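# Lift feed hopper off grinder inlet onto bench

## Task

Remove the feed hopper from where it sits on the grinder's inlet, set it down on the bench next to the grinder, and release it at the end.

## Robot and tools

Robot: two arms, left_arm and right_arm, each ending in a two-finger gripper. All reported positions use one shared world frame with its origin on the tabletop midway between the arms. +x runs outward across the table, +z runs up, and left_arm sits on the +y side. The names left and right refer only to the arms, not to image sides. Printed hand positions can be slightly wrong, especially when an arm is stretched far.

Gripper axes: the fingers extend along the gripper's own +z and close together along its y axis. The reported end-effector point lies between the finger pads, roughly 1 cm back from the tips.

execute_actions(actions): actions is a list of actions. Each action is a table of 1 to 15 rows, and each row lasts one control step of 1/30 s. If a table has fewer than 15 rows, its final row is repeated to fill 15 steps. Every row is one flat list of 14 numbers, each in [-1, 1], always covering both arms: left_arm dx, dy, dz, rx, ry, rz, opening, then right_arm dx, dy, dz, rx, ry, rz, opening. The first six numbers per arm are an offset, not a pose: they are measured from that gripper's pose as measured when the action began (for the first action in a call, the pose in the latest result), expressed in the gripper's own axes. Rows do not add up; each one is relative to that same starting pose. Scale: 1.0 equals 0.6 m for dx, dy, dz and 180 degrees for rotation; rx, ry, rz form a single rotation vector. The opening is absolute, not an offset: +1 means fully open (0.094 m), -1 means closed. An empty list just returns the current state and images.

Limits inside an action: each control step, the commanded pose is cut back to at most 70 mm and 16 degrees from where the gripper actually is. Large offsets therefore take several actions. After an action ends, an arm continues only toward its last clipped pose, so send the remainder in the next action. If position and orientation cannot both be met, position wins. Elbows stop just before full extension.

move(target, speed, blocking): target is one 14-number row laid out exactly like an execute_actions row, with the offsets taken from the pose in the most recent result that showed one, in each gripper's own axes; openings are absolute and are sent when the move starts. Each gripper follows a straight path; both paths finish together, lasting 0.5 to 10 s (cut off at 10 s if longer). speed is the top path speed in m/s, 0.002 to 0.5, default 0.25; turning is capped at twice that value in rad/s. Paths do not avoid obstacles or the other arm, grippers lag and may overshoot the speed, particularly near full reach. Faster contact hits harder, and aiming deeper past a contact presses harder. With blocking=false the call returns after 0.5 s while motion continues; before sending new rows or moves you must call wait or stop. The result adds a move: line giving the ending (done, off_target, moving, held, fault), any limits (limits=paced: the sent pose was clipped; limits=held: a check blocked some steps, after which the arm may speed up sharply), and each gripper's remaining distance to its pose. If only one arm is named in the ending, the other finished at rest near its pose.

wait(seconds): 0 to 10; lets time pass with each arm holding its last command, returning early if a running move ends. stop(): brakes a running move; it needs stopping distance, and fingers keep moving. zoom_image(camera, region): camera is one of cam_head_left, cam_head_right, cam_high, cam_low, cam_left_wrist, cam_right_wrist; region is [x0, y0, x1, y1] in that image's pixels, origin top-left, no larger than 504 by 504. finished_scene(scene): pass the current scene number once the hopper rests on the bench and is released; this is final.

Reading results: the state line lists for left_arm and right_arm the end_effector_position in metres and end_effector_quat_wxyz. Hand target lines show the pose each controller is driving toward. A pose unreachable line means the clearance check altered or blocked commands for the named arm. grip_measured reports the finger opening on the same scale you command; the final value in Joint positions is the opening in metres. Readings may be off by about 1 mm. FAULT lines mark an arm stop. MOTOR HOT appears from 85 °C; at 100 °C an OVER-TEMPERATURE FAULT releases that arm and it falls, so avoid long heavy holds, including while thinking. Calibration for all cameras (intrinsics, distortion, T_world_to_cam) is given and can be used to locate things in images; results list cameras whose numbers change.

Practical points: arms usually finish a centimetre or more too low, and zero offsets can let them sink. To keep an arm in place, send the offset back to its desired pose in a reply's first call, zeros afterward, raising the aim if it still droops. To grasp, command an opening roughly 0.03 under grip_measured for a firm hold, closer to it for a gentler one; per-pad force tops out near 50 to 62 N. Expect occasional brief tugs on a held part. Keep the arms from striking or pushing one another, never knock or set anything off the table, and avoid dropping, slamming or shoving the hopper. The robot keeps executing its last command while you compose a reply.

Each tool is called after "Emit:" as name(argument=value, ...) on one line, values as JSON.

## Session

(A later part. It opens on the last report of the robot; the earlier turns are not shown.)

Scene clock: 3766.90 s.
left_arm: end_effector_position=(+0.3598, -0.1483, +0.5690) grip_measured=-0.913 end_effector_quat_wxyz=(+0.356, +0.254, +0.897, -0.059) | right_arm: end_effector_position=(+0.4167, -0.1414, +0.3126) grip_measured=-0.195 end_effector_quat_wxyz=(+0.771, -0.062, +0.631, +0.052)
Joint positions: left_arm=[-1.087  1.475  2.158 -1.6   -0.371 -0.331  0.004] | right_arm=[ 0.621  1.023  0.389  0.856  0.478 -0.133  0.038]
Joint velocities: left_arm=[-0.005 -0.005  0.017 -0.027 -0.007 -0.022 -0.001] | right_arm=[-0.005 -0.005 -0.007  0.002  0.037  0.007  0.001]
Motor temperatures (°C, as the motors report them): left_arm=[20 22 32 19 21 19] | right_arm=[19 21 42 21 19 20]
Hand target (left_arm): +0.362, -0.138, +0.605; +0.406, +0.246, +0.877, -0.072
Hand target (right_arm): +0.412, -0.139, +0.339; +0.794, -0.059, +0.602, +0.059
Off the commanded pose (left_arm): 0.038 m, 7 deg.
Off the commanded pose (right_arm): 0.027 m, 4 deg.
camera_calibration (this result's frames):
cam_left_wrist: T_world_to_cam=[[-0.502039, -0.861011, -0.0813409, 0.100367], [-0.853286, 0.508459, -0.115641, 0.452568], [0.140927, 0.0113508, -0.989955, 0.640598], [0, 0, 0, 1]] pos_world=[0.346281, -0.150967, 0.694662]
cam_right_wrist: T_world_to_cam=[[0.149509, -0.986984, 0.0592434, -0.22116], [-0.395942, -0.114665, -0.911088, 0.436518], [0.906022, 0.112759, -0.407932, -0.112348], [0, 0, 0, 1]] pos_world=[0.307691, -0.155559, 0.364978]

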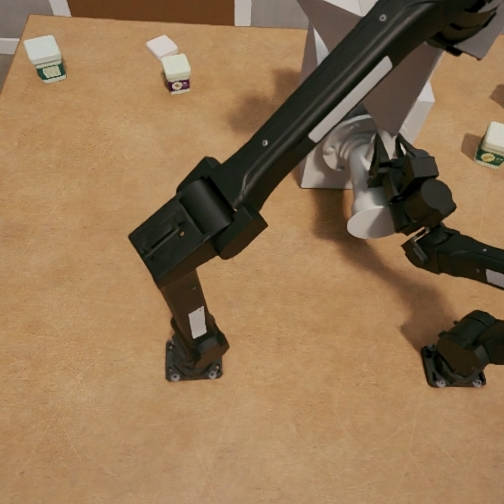

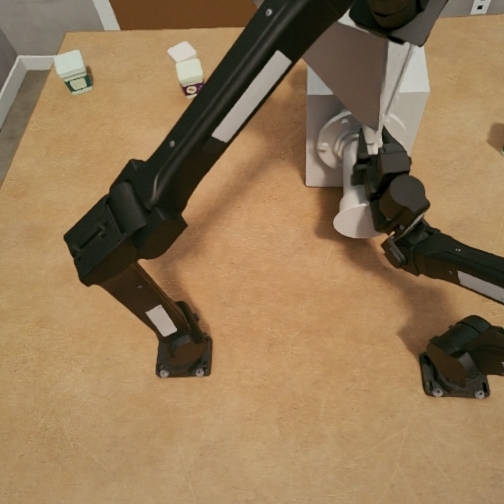

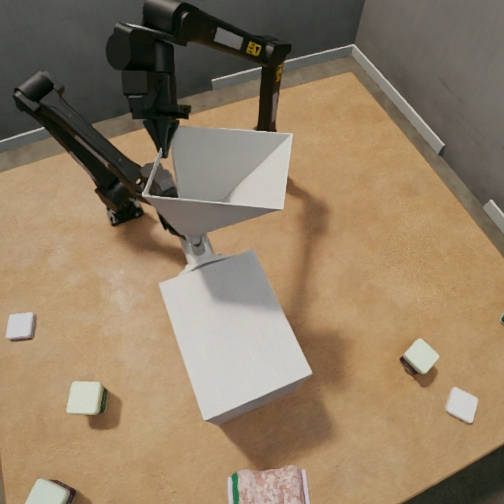

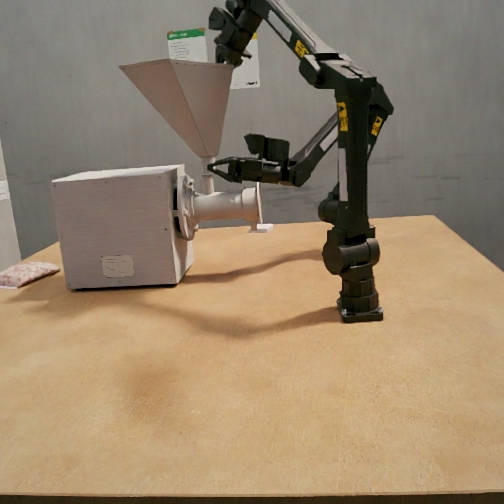

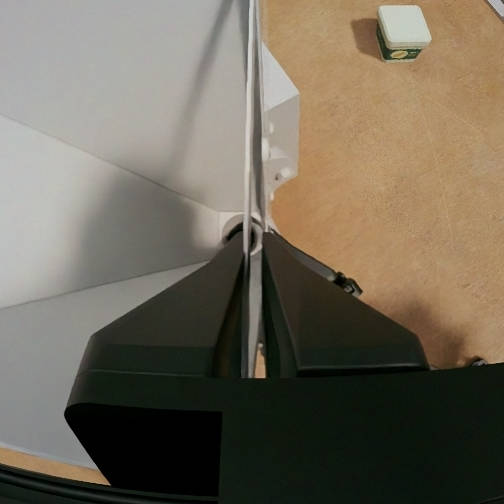

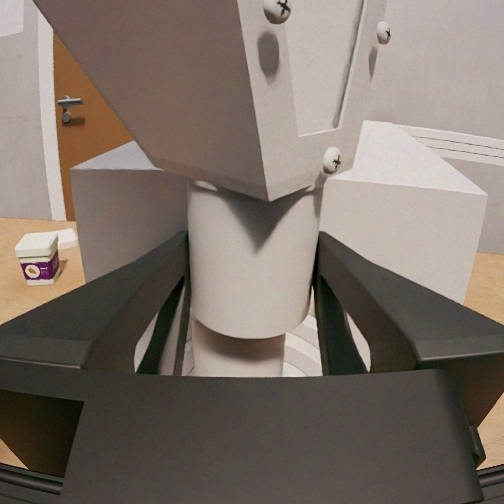

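Emit:
execute_actions(actions=[[[-0.0557,0.0062,-0.0615,0,-0.03,0,-1, -0.0816,-0.0025,0.010,0,-0.03,0,-0.4]],[[-0.0557,0.0062,-0.0615,0,-0.03,0,-1, -0.0816,-0.0025,0.010,0,-0.03,0,-0.4]]])

Scene clock: 3783.70 s.
left_arm: end_effector_position=(+0.3565, -0.1574, +0.5817) grip_measured=-0.913 end_effector_quat_wxyz=(+0.347, +0.254, +0.901, -0.054) | right_arm: end_effector_position=(+0.4105, -0.1483, +0.3251) grip_measured=-0.195 end_effector_quat_wxyz=(+0.774, -0.061, +0.628, +0.054)
Joint positions: left_arm=[-1.105  1.547  2.297 -1.695 -0.379 -0.353  0.004] | right_arm=[ 0.614  0.959  0.389  0.802  0.468 -0.132  0.038]
Joint velocities: left_arm=[ 0.005  0.005 -0.022 -0.007  0.022 -0.037  0.   ] | right_arm=[ 0.005 -0.015 -0.007  0.002  0.051 -0.037  0.001]
Motor temperatures (°C, as the motors report them): left_arm=[20 22 32 19 23 19] | right_arm=[19 21 42 20 19 20]
Hand target (left_arm): +0.356, -0.150, +0.622; +0.394, +0.250, +0.882, -0.070
Hand target (right_arm): +0.408, -0.147, +0.367; +0.801, -0.059, +0.593, +0.054
Off the commanded pose (left_arm): 0.043 m, 6 deg.
Off the commanded pose (right_arm): 0.043 m, 5 deg.
camera_calibration (this result's frames):
cam_left_wrist: T_world_to_cam=[[-0.500895, -0.861228, -0.0859682, 0.0941547], [-0.856305, 0.507564, -0.0954953, 0.445044], [0.125878, 0.0257819, -0.991711, 0.662325], [0, 0, 0, 1]] pos_world=[0.344883, -0.161876, 0.707429]
cam_right_wrist: T_world_to_cam=[[0.15037, -0.987025, 0.0563078, -0.227138], [-0.388049, -0.111311, -0.914892, 0.443231], [0.909289, 0.115722, -0.399752, -0.104385], [0, 0, 0, 1]] pos_world=[0.301066, -0.162774, 0.37657]

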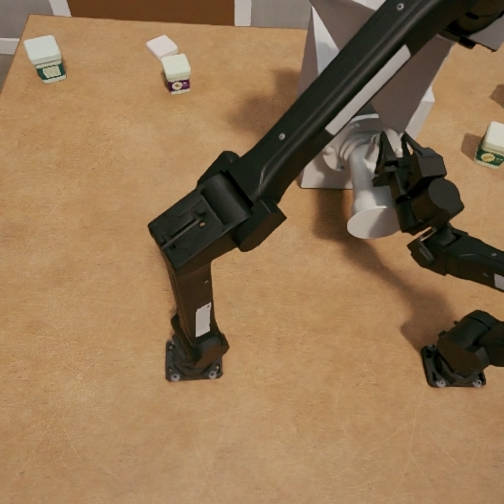

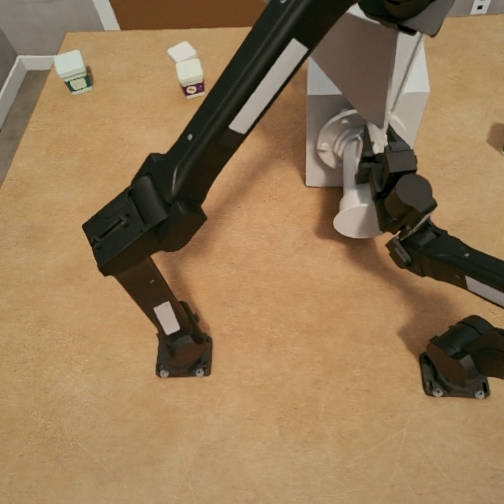

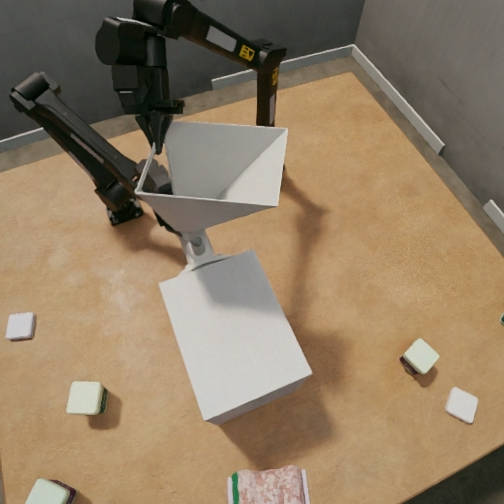

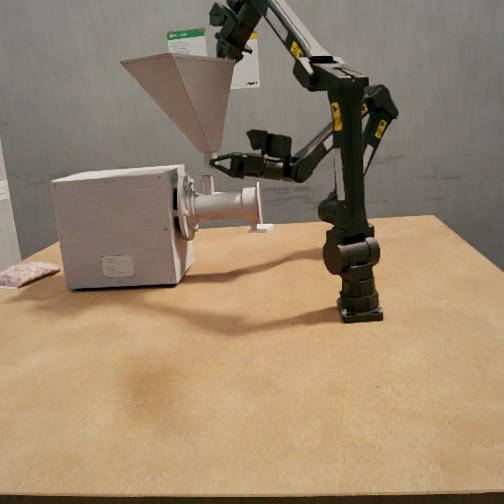

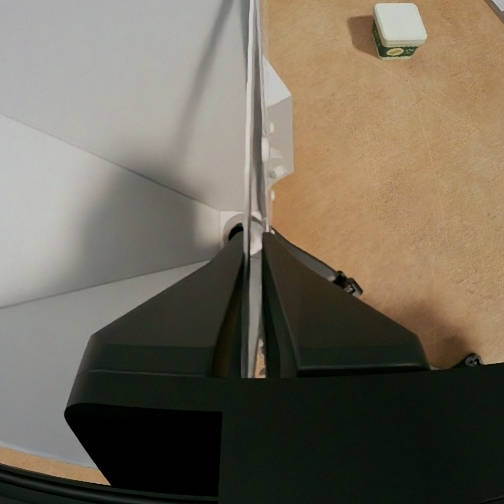

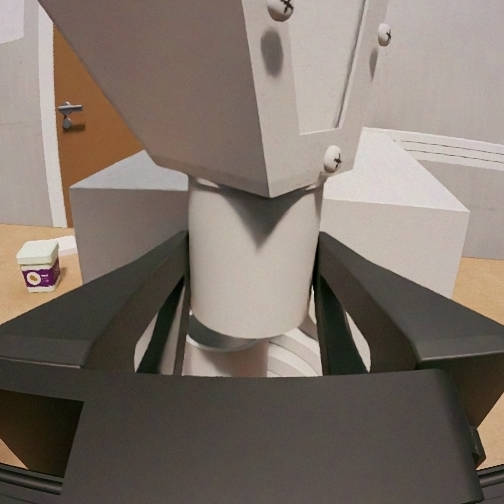

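Emit:
execute_actions(actions=[[[-0.026,0.049,-0.0679,0,-0.033,0,-1, -0.0701,0.0473,0.0228,0,-0.028,0,-0.4]],[[-0.026,0.049,-0.0679,0,-0.033,0,-1, -0.0701,0.0473,0.0228,0,-0.028,0,-0.4]]])

Scene clock: 3836.27 s.
left_arm: end_effector_position=(+0.3544, -0.1421, +0.5745) grip_measured=-0.914 end_effector_quat_wxyz=(+0.332, +0.267, +0.904, -0.050) | right_arm: end_effector_position=(+0.4017, -0.1264, +0.3162) grip_measured=-0.195 end_effector_quat_wxyz=(+0.772, -0.040, +0.632, +0.051)
Joint positions: left_arm=[-1.082  1.513  2.248 -1.704 -0.348 -0.322  0.004] | right_arm=[ 0.721  1.026  0.395  0.875  0.609 -0.14   0.038]
Joint velocities: left_arm=[ 0.005  0.005 -0.007  0.017  0.007  0.066  0.   ] | right_arm=[-0.015  0.005  0.002 -0.027  0.022  0.022  0.001]
Motor temperatures (°C, as the motors report them): left_arm=[20 22 35 19 24 19] | right_arm=[19 21 45 20 20 20]
Hand target (left_arm): +0.353, -0.118, +0.619; +0.385, +0.255, +0.885, -0.063
Hand target (right_arm): +0.403, -0.110, +0.363; +0.799, -0.047, +0.597, +0.055
Off the commanded pose (left_arm): 0.052 m, 7 deg.
Off the commanded pose (right_arm): 0.051 m, 5 deg.
camera_calibration (this result's frames):
cam_left_wrist: T_world_to_cam=[[-0.519272, -0.849409, -0.0941286, 0.118482], [-0.848652, 0.525497, -0.0603539, 0.414433], [0.100729, 0.0485423, -0.993729, 0.668461], [0, 0, 0, 1]] pos_world=[0.3459, -0.149593, 0.700435]
cam_right_wrist: T_world_to_cam=[[0.12039, -0.99232, 0.0283939, -0.183522], [-0.400042, -0.0746711, -0.91345, 0.443063], [0.908555, 0.0986118, -0.40596, -0.10242], [0, 0, 0, 1]] pos_world=[0.292393, -0.138928, 0.368349]

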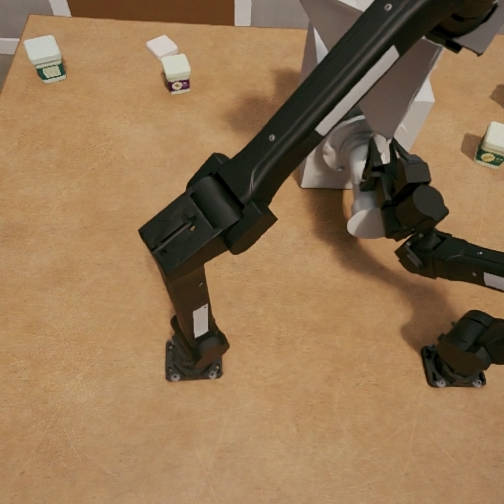

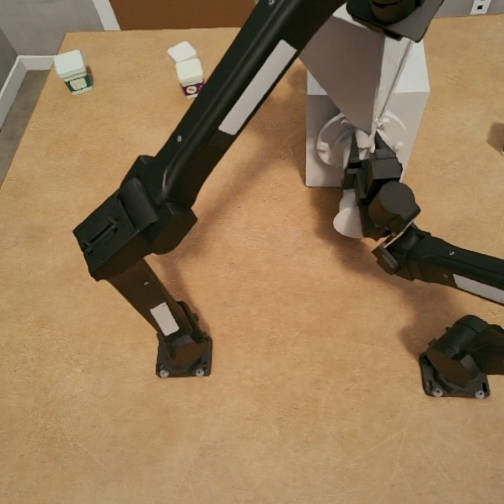

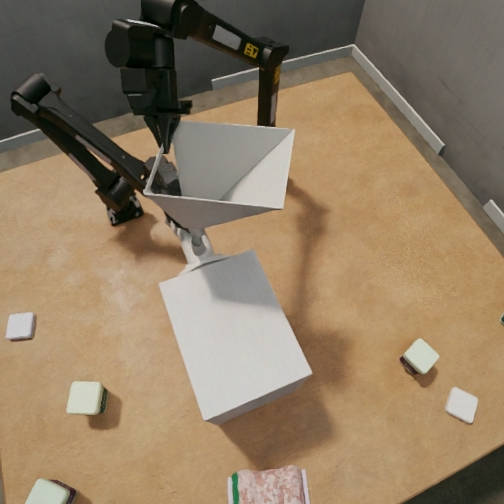

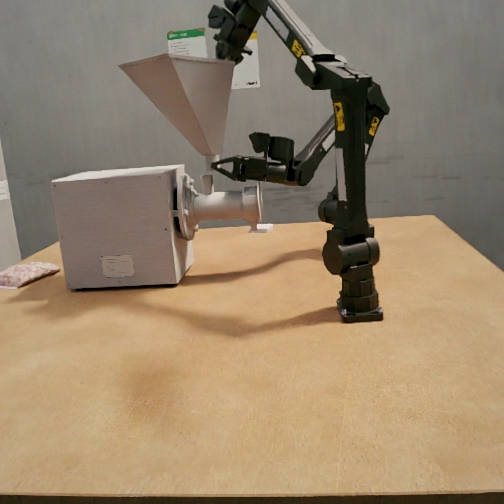

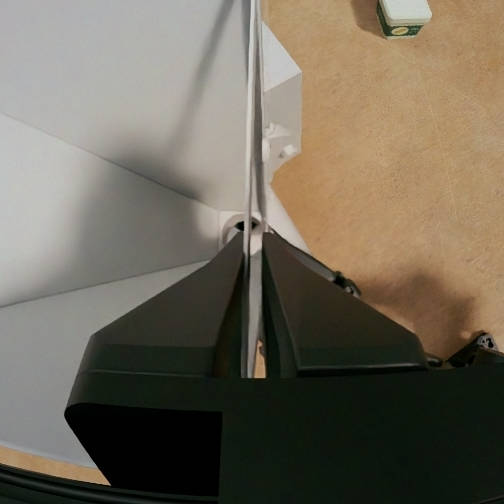

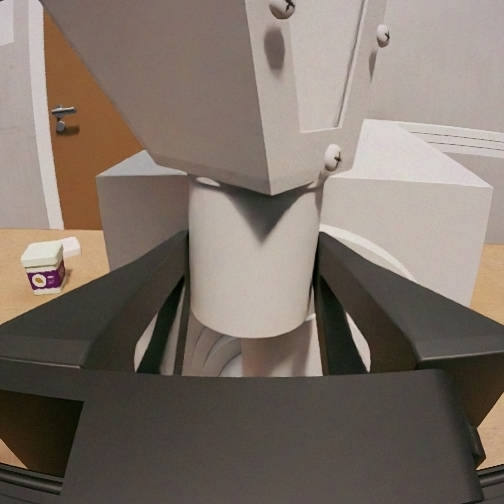

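Emit:
execute_actions(actions=[[[-0.0222,0.064,-0.0826,0,-0.055,0,-1, -0.0798,0.0663,0.0249,0,-0.03,0,-0.4]],[[-0.0222,0.064,-0.0826,0,-0.055,0,-1, -0.0798,0.0663,0.0249,0,-0.03,0,-0.4]]])

Scene clock: 3855.37 s.
left_arm: end_effector_position=(+0.3363, -0.0805, +0.5845) grip_measured=-0.914 end_effector_quat_wxyz=(+0.361, +0.262, +0.892, -0.065) | right_arm: end_effector_position=(+0.3943, -0.0759, +0.3295) grip_measured=-0.195 end_effector_quat_wxyz=(+0.784, -0.055, +0.618, +0.024)
Joint positions: left_arm=[-1.032  1.309  2.034 -1.606 -0.327 -0.264  0.004] | right_arm=[ 0.864  1.146  0.478  0.988  0.75  -0.28   0.038]
Joint velocities: left_arm=[-0.015 -0.005 -0.012  0.012  0.037 -0.007 -0.   ] | right_arm=[-0.015  0.034  0.002 -0.017  0.007  0.037  0.001]
Motor temperatures (°C, as the motors report them): left_arm=[20 23 33 19 25 19] | right_arm=[19 21 47 20 20 20]
Hand target (left_arm): +0.341, -0.069, +0.628; +0.422, +0.259, +0.865, -0.078
Hand target (right_arm): +0.395, -0.064, +0.372; +0.806, -0.044, +0.588, +0.038
Off the commanded pose (left_arm): 0.046 m, 8 deg.
Off the commanded pose (right_arm): 0.045 m, 5 deg.
camera_calibration (this result's frames):
cam_left_wrist: T_world_to_cam=[[-0.519964, -0.850432, -0.0800121, 0.154296], [-0.840565, 0.526084, -0.129172, 0.404828], [0.151945, 0.0000907894, -0.988389, 0.65294], [0, 0, 0, 1]] pos_world=[0.321301, -0.0818147, 0.709997]
cam_right_wrist: T_world_to_cam=[[0.0958426, -0.991605, 0.086801, -0.142478], [-0.365855, -0.116191, -0.92339, 0.442702], [0.925724, 0.0567435, -0.37392, -0.115741], [0, 0, 0, 1]] pos_world=[0.282765, -0.0832758, 0.377875]

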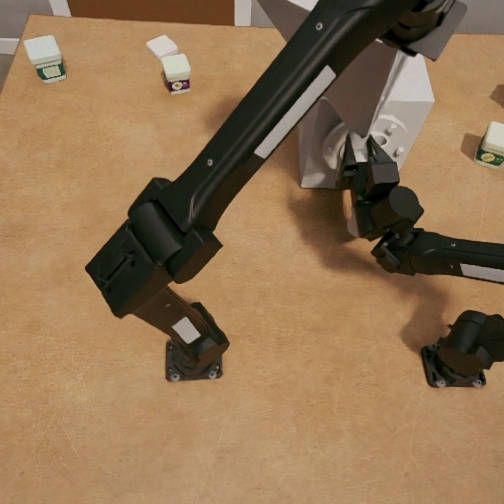

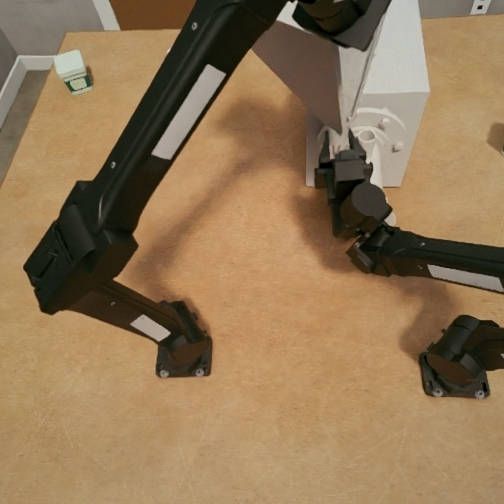

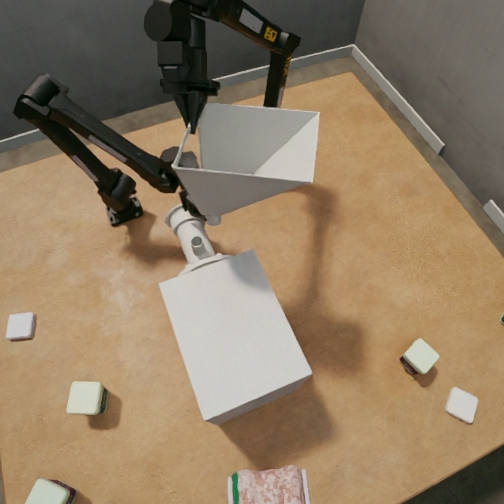

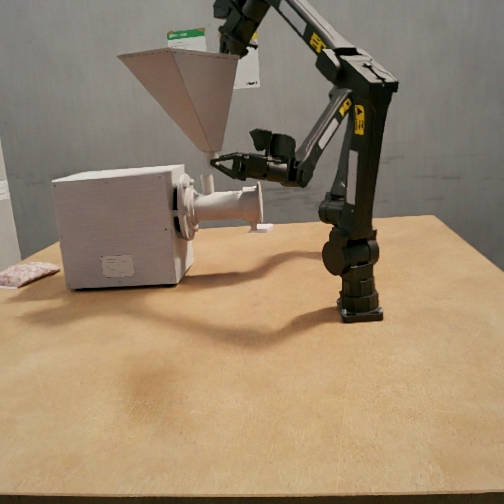

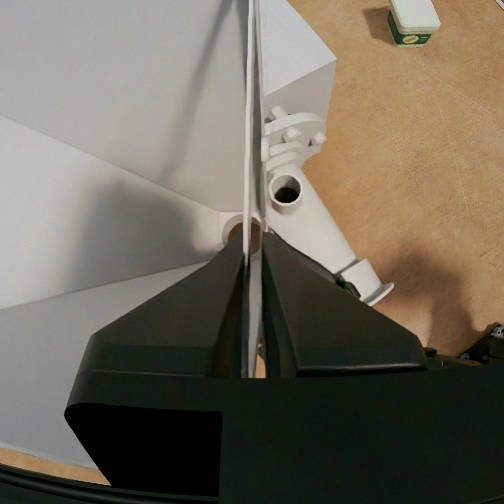

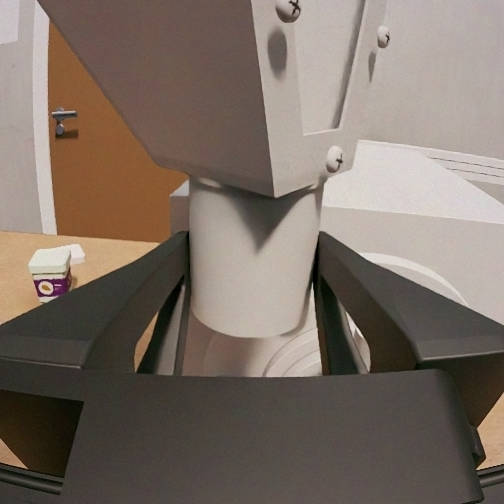

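Emit:
execute_actions(actions=[[[-0.0249,0.0627,-0.0772,0,-0.05,0,-1, -0.0778,0.0618,0.0256,0,-0.028,0,-0.4]],[[-0.0249,0.0627,-0.0772,0,-0.05,0,-1, -0.0778,0.0618,0.0256,0,-0.028,0,-0.4]]])

Scene clock: 3864.97 s.
left_arm: end_effector_position=(+0.3245, -0.0180, +0.5919) grip_measured=-0.916 end_effector_quat_wxyz=(+0.381, +0.252, +0.886, -0.086) | right_arm: end_effector_position=(+0.3901, -0.0256, +0.3404) grip_measured=-0.195 end_effector_quat_wxyz=(+0.795, -0.077, +0.602, +0.005)
Joint positions: left_arm=[-0.926  1.147  1.899 -1.551 -0.249 -0.193  0.004] | right_arm=[ 0.96   1.27   0.572  1.094  0.817 -0.416  0.038]
Joint velocities: left_arm=[-0.005 -0.015 -0.007 -0.012  0.007  0.051  0.   ] | right_arm=[-0.005  0.024 -0.007 -0.012 -0.022  0.022 -0.   ]
Motor temperatures (°C, as the motors report them): left_arm=[20 22 33 19 25 19] | right_arm=[19 21 47 20 20 20]
Hand target (left_arm): +0.327, -0.008, +0.632; +0.439, +0.250, +0.858, -0.094
Hand target (right_arm): +0.389, -0.014, +0.381; +0.815, -0.064, +0.576, +0.016
Off the commanded pose (left_arm): 0.043 m, 8 deg.
Off the commanded pose (right_arm): 0.043 m, 4 deg.
camera_calibration (this result's frames):
cam_left_wrist: T_world_to_cam=[[-0.515497, -0.85562, -0.0466621, 0.180651], [-0.837846, 0.514708, -0.181907, 0.39316], [0.17966, -0.0546766, -0.982208, 0.648423], [0, 0, 0, 1]] pos_world=[0.306036, -0.0123405, 0.716834]
cam_right_wrist: T_world_to_cam=[[0.089638, -0.985379, 0.144888, -0.110267], [-0.327218, -0.166535, -0.930158, 0.443011], [0.940688, 0.0359676, -0.337362, -0.129477], [0, 0, 0, 1]] pos_world=[0.276643, -0.0302209, 0.384366]

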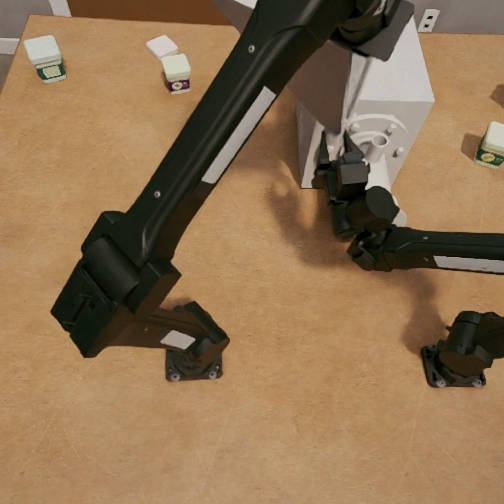

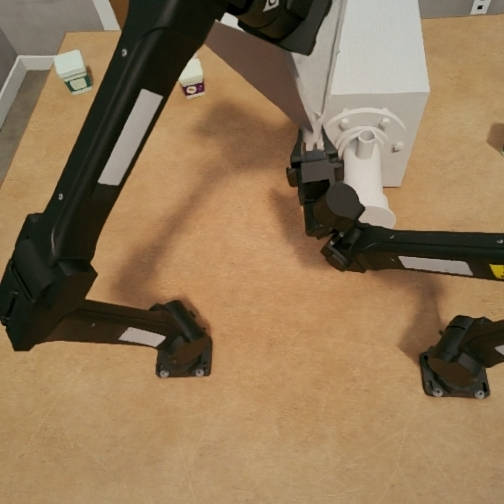

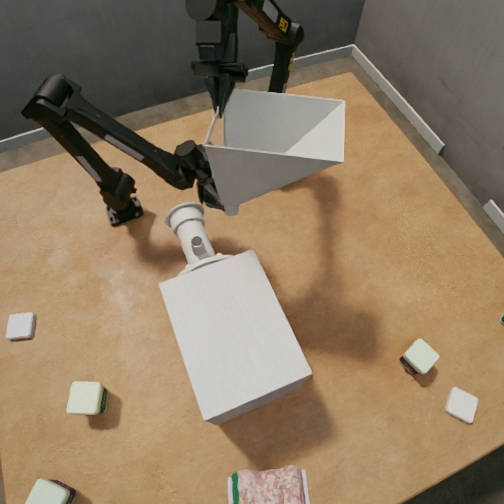

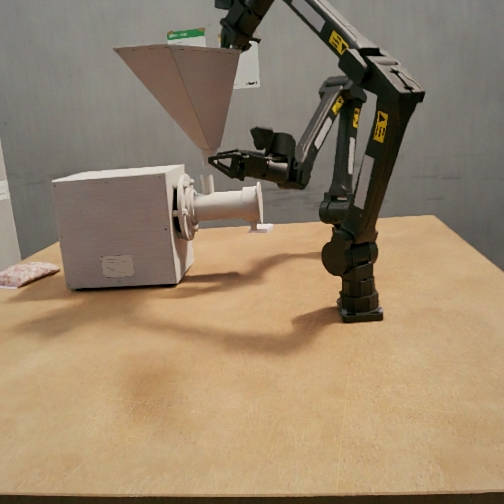

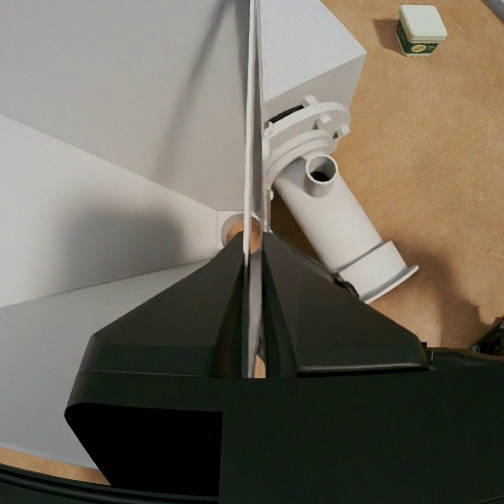

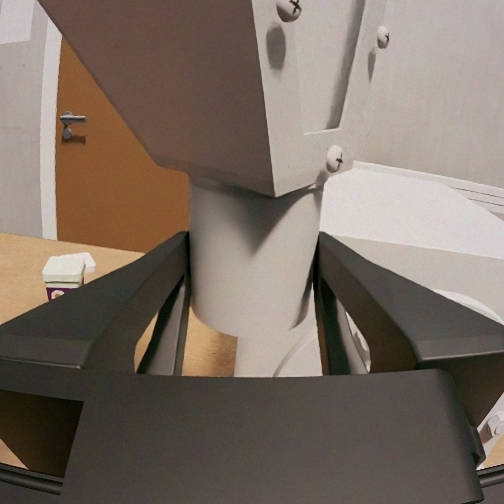

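Emit:
execute_actions(actions=[[[-0.0003,0.0271,-0.1016,0,-0.04,0,-1, -0.0874,0.054,-0.0215,0,-0.018,0,-0.4]],[[-0.0003,0.0271,-0.1016,0,-0.04,0,-1, -0.0874,0.054,-0.0215,0,-0.018,0,-0.4]]])

Scene clock: 3888.83 s.
left_arm: end_effector_position=(+0.2617, +0.0468, +0.6073) grip_measured=-0.915 end_effector_quat_wxyz=(+0.395, +0.228, +0.884, -0.106) | right_arm: end_effector_position=(+0.3278, +0.0240, +0.3606) grip_measured=-0.195 end_effector_quat_wxyz=(+0.800, -0.107, +0.591, -0.010)
Joint positions: left_arm=[-0.951  0.968  1.838 -1.631 -0.266 -0.254  0.004] | right_arm=[ 1.178  1.295  0.624  1.194  0.978 -0.637  0.038]
Joint velocities: left_arm=[ 0.005  0.054 -0.022 -0.022 -0.022 -0.037  0.001] | right_arm=[-0.005  0.034 -0.002  0.042 -0.007 -0.022 -0.001]
Motor temperatures (°C, as the motors report them): left_arm=[20 22 33 20 24 19] | right_arm=[19 21 47 20 20 20]
Hand target (left_arm): +0.262, +0.051, +0.639; +0.440, +0.233, +0.860, -0.111
Hand target (right_arm): +0.327, +0.033, +0.392; +0.813, -0.091, +0.575, -0.001
Off the commanded pose (left_arm): 0.034 m, 6 deg.
Off the commanded pose (right_arm): 0.033 m, 3 deg.
camera_calibration (this result's frames):
cam_left_wrist: T_world_to_cam=[[-0.491215, -0.871038, -0.00119256, 0.17114], [-0.849155, 0.479178, -0.22209, 0.338957], [0.19402, -0.108081, -0.975025, 0.672754], [0, 0, 0, 1]] pos_world=[0.241366, 0.059361, 0.731436]
cam_right_wrist: T_world_to_cam=[[0.0984566, -0.972345, 0.21178, -0.086064], [-0.300447, -0.231927, -0.925171, 0.440646], [0.948703, 0.0274607, -0.314973, -0.0763277], [0, 0, 0, 1]] pos_world=[0.213277, 0.0206099, 0.401858]

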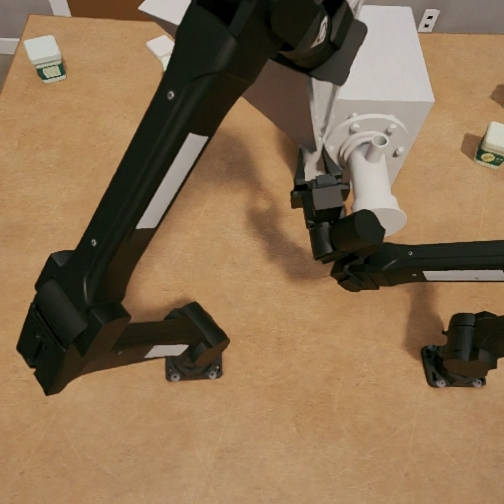

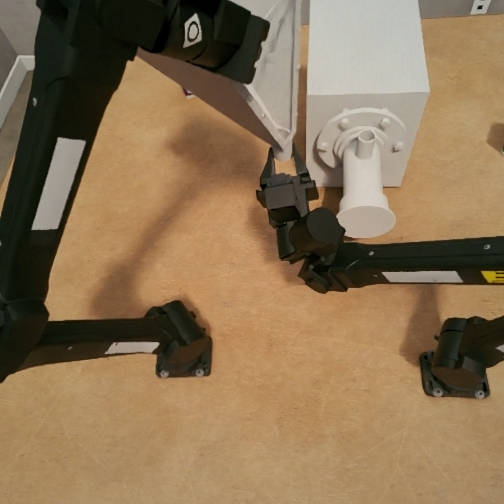

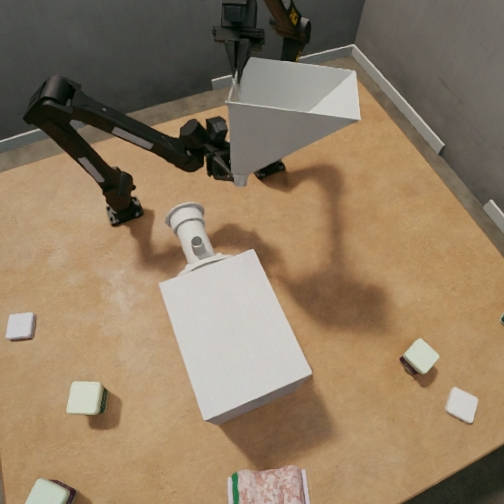

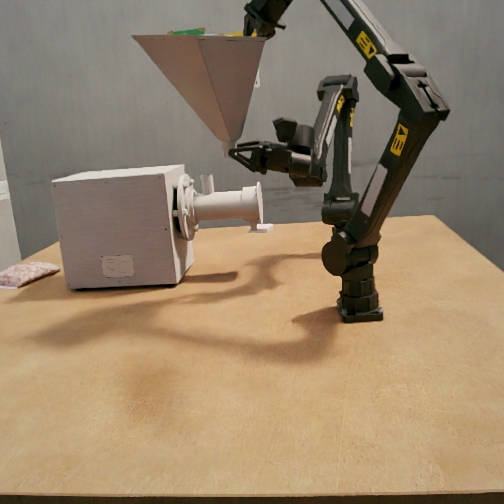

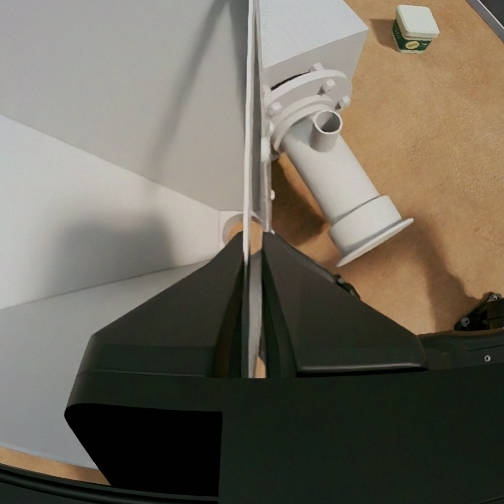

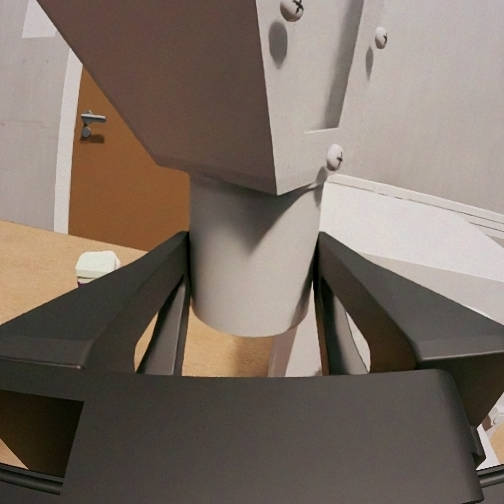

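Emit:
execute_actions(actions=[[[0.0127,0.0169,-0.0397,0,-0.022,0,-1, -0.028,0.032,-0.014,0,0,0,-0.4]],[[0.0127,0.0169,-0.0397,0,-0.022,0,-1, -0.028,0.032,-0.014,0,0,0,-0.4]],[[0.0127,0.0169,-0.0397,0,-0.022,0,-1, -0.028,0.032,-0.014,0,0,0,-0.4]]])

Scene clock: 3927.37 s.
left_arm: end_effector_position=(+0.2212, +0.0911, +0.5638) grip_measured=-0.915 end_effector_quat_wxyz=(+0.380, +0.195, +0.897, -0.115) | right_arm: end_effector_position=(+0.2798, +0.0609, +0.3177) grip_measured=-0.195 end_effector_quat_wxyz=(+0.772, -0.135, +0.621, -0.011)
Joint positions: left_arm=[-0.973  0.787  1.639 -1.643 -0.278 -0.352  0.004] | right_arm=[ 1.339  1.39   0.627  1.229  1.128 -0.655  0.038]
Joint velocities: left_arm=[ 0.005 -0.005 -0.007  0.007  0.022 -0.022 -0.001] | right_arm=[ 0.005 -0.005  0.007  0.002  0.081 -0.037  0.   ]
Motor temperatures (°C, as the motors report them): left_arm=[20 22 33 20 25 19] | right_arm=[19 21 46 20 20 20]
Hand target (left_arm): +0.219, +0.097, +0.587; +0.414, +0.202, +0.879, -0.120
Hand target (right_arm): +0.281, +0.068, +0.342; +0.780, -0.125, +0.613, -0.011
Off the commanded pose (left_arm): 0.024 m, 5 deg.
Off the commanded pose (right_arm): 0.025 m, 2 deg.
camera_calibration (this result's frames):
cam_left_wrist: T_world_to_cam=[[-0.442018, -0.895537, 0.0513173, 0.151515], [-0.883689, 0.424921, -0.196306, 0.271751], [0.153993, -0.132119, -0.979199, 0.656375], [0, 0, 0, 1]] pos_world=[0.206038, 0.106934, 0.688292]
cam_right_wrist: T_world_to_cam=[[0.140958, -0.957546, 0.25147, -0.0617752], [-0.367111, -0.286452, -0.884972, 0.404234], [0.919435, 0.0324269, -0.391903, -0.0129728], [0, 0, 0, 1]] pos_world=[0.169034, 0.0570618, 0.368186]

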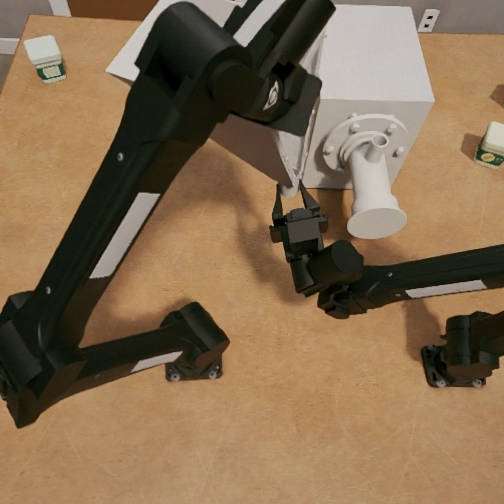

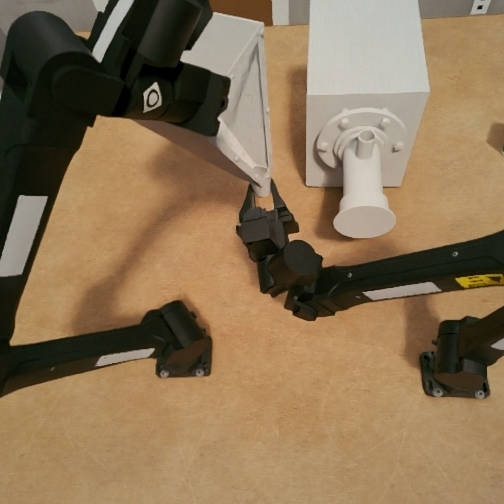

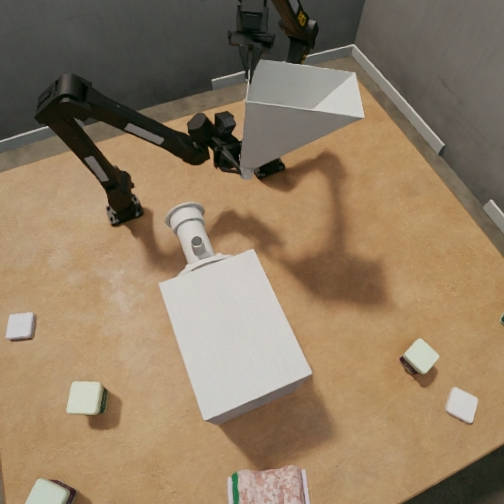

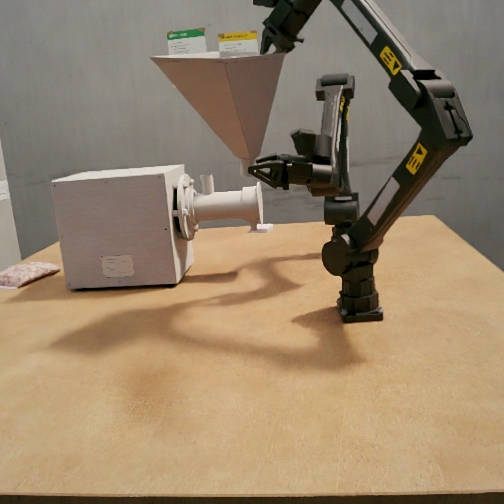

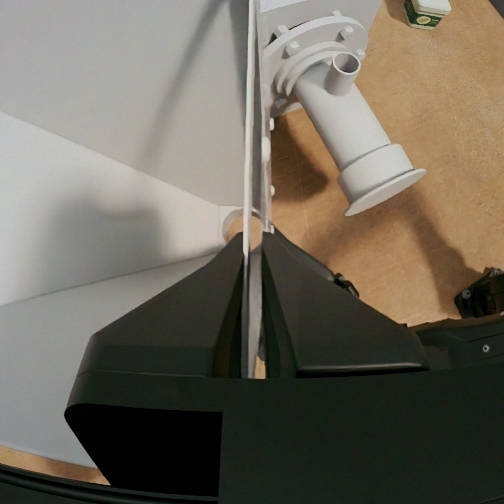

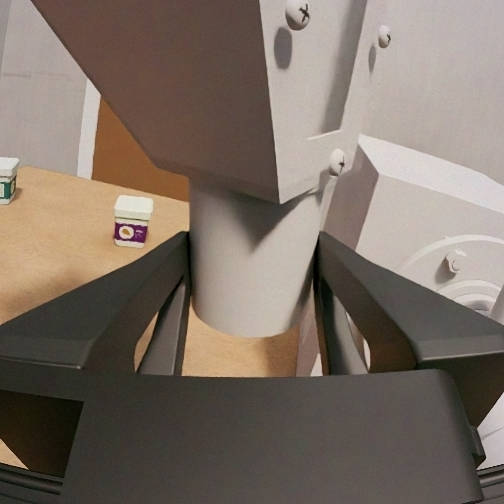

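Emit:
execute_actions(actions=[[[0,0,0,0,-0.025,0,-1, 0,0,0,0,0.008,0.015,-0.4]],[[0,0,0,0,-0.025,0,-1, 0,0,0,0,0.008,0.015,-0.4]],[[0,0,0,0,-0.025,0,-1, 0,0,0,0,0.008,0.015,-0.4]],[[-0.02,0,-0.018,0,-0.025,0,-1, -0.025,0,0.005,0,0,0.015,-0.4]]])

Scene clock: 3953.13 s.
left_arm: end_effector_position=(+0.2190, +0.0830, +0.4900) grip_measured=-0.915 end_effector_quat_wxyz=(+0.391, +0.153, +0.901, -0.112) | right_arm: end_effector_position=(+0.2801, +0.0521, +0.2456) grip_measured=-0.196 end_effector_quat_wxyz=(+0.718, -0.153, +0.679, -0.009)
Joint positions: left_arm=[-1.104  0.669  1.351 -1.506 -0.419 -0.524  0.004] | right_arm=[ 1.339  1.386  0.559  0.909  1.159 -0.308  0.038]
Joint velocities: left_arm=[ 0.005 -0.024 -0.022  0.012  0.022  0.007  0.001] | right_arm=[-0.015 -0.005  0.007  0.002 -0.081 -0.022 -0.   ]
Motor temperatures (°C, as the motors report them): left_arm=[20 21 32 19 25 19] | right_arm=[19 22 44 20 20 20]
Hand target (left_arm): +0.219, +0.086, +0.513; +0.422, +0.156, +0.884, -0.123
Hand target (right_arm): +0.282, +0.054, +0.268; +0.726, -0.134, +0.674, +0.004
Off the commanded pose (left_arm): 0.024 m, 4 deg.
Off the commanded pose (right_arm): 0.022 m, 3 deg.
camera_calibration (this result's frames):
cam_left_wrist: T_world_to_cam=[[-0.367338, -0.927134, 0.0740608, 0.122224], [-0.914011, 0.345101, -0.213284, 0.280311], [0.172184, -0.146039, -0.974179, 0.578085], [0, 0, 0, 1]] pos_world=[0.201568, 0.101006, 0.613892]
cam_right_wrist: T_world_to_cam=[[0.190011, -0.946353, 0.261365, -0.0688841], [-0.497424, -0.322313, -0.805409, 0.356881], [0.846443, 0.0230271, -0.531982, 0.014085], [0, 0, 0, 1]] pos_world=[0.178688, 0.0495144, 0.312932]

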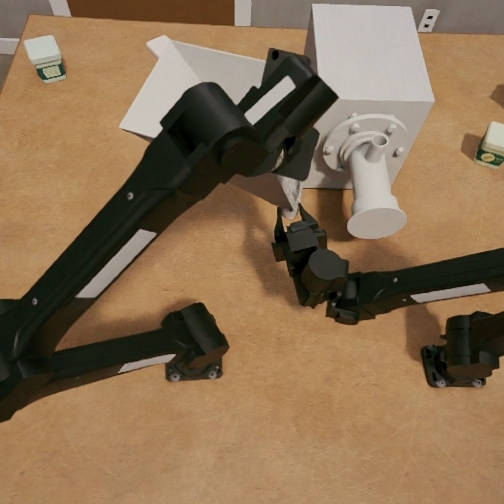

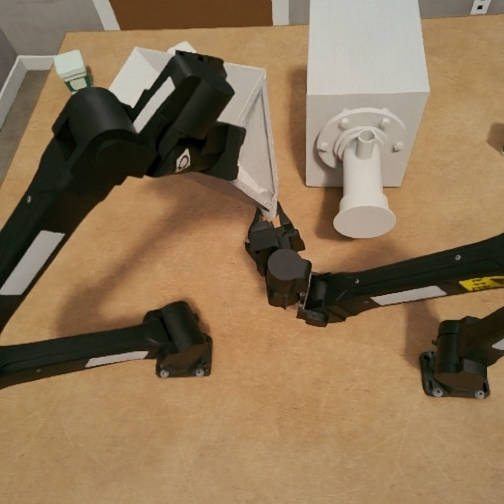

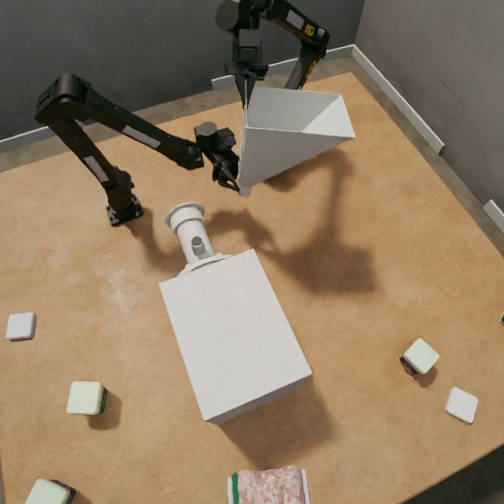

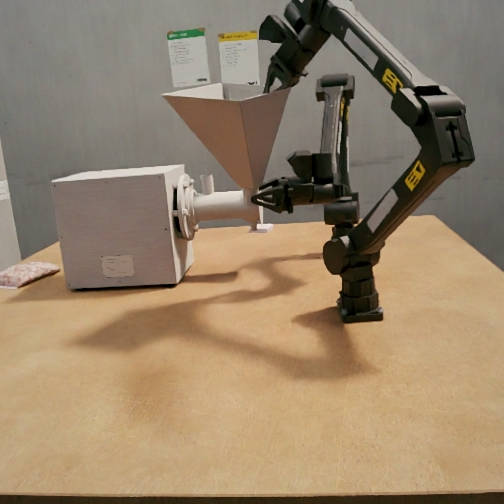

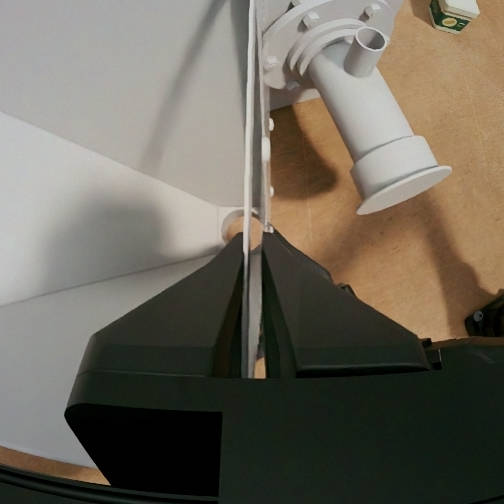

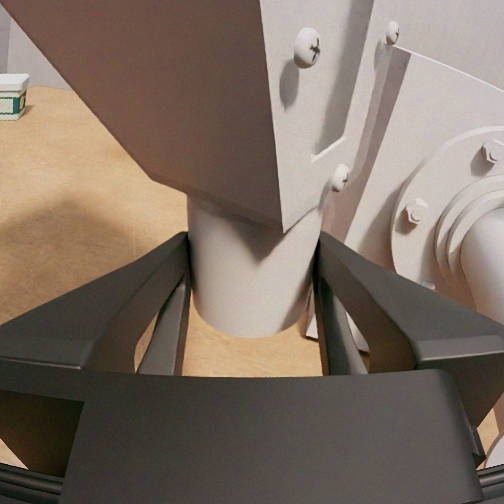

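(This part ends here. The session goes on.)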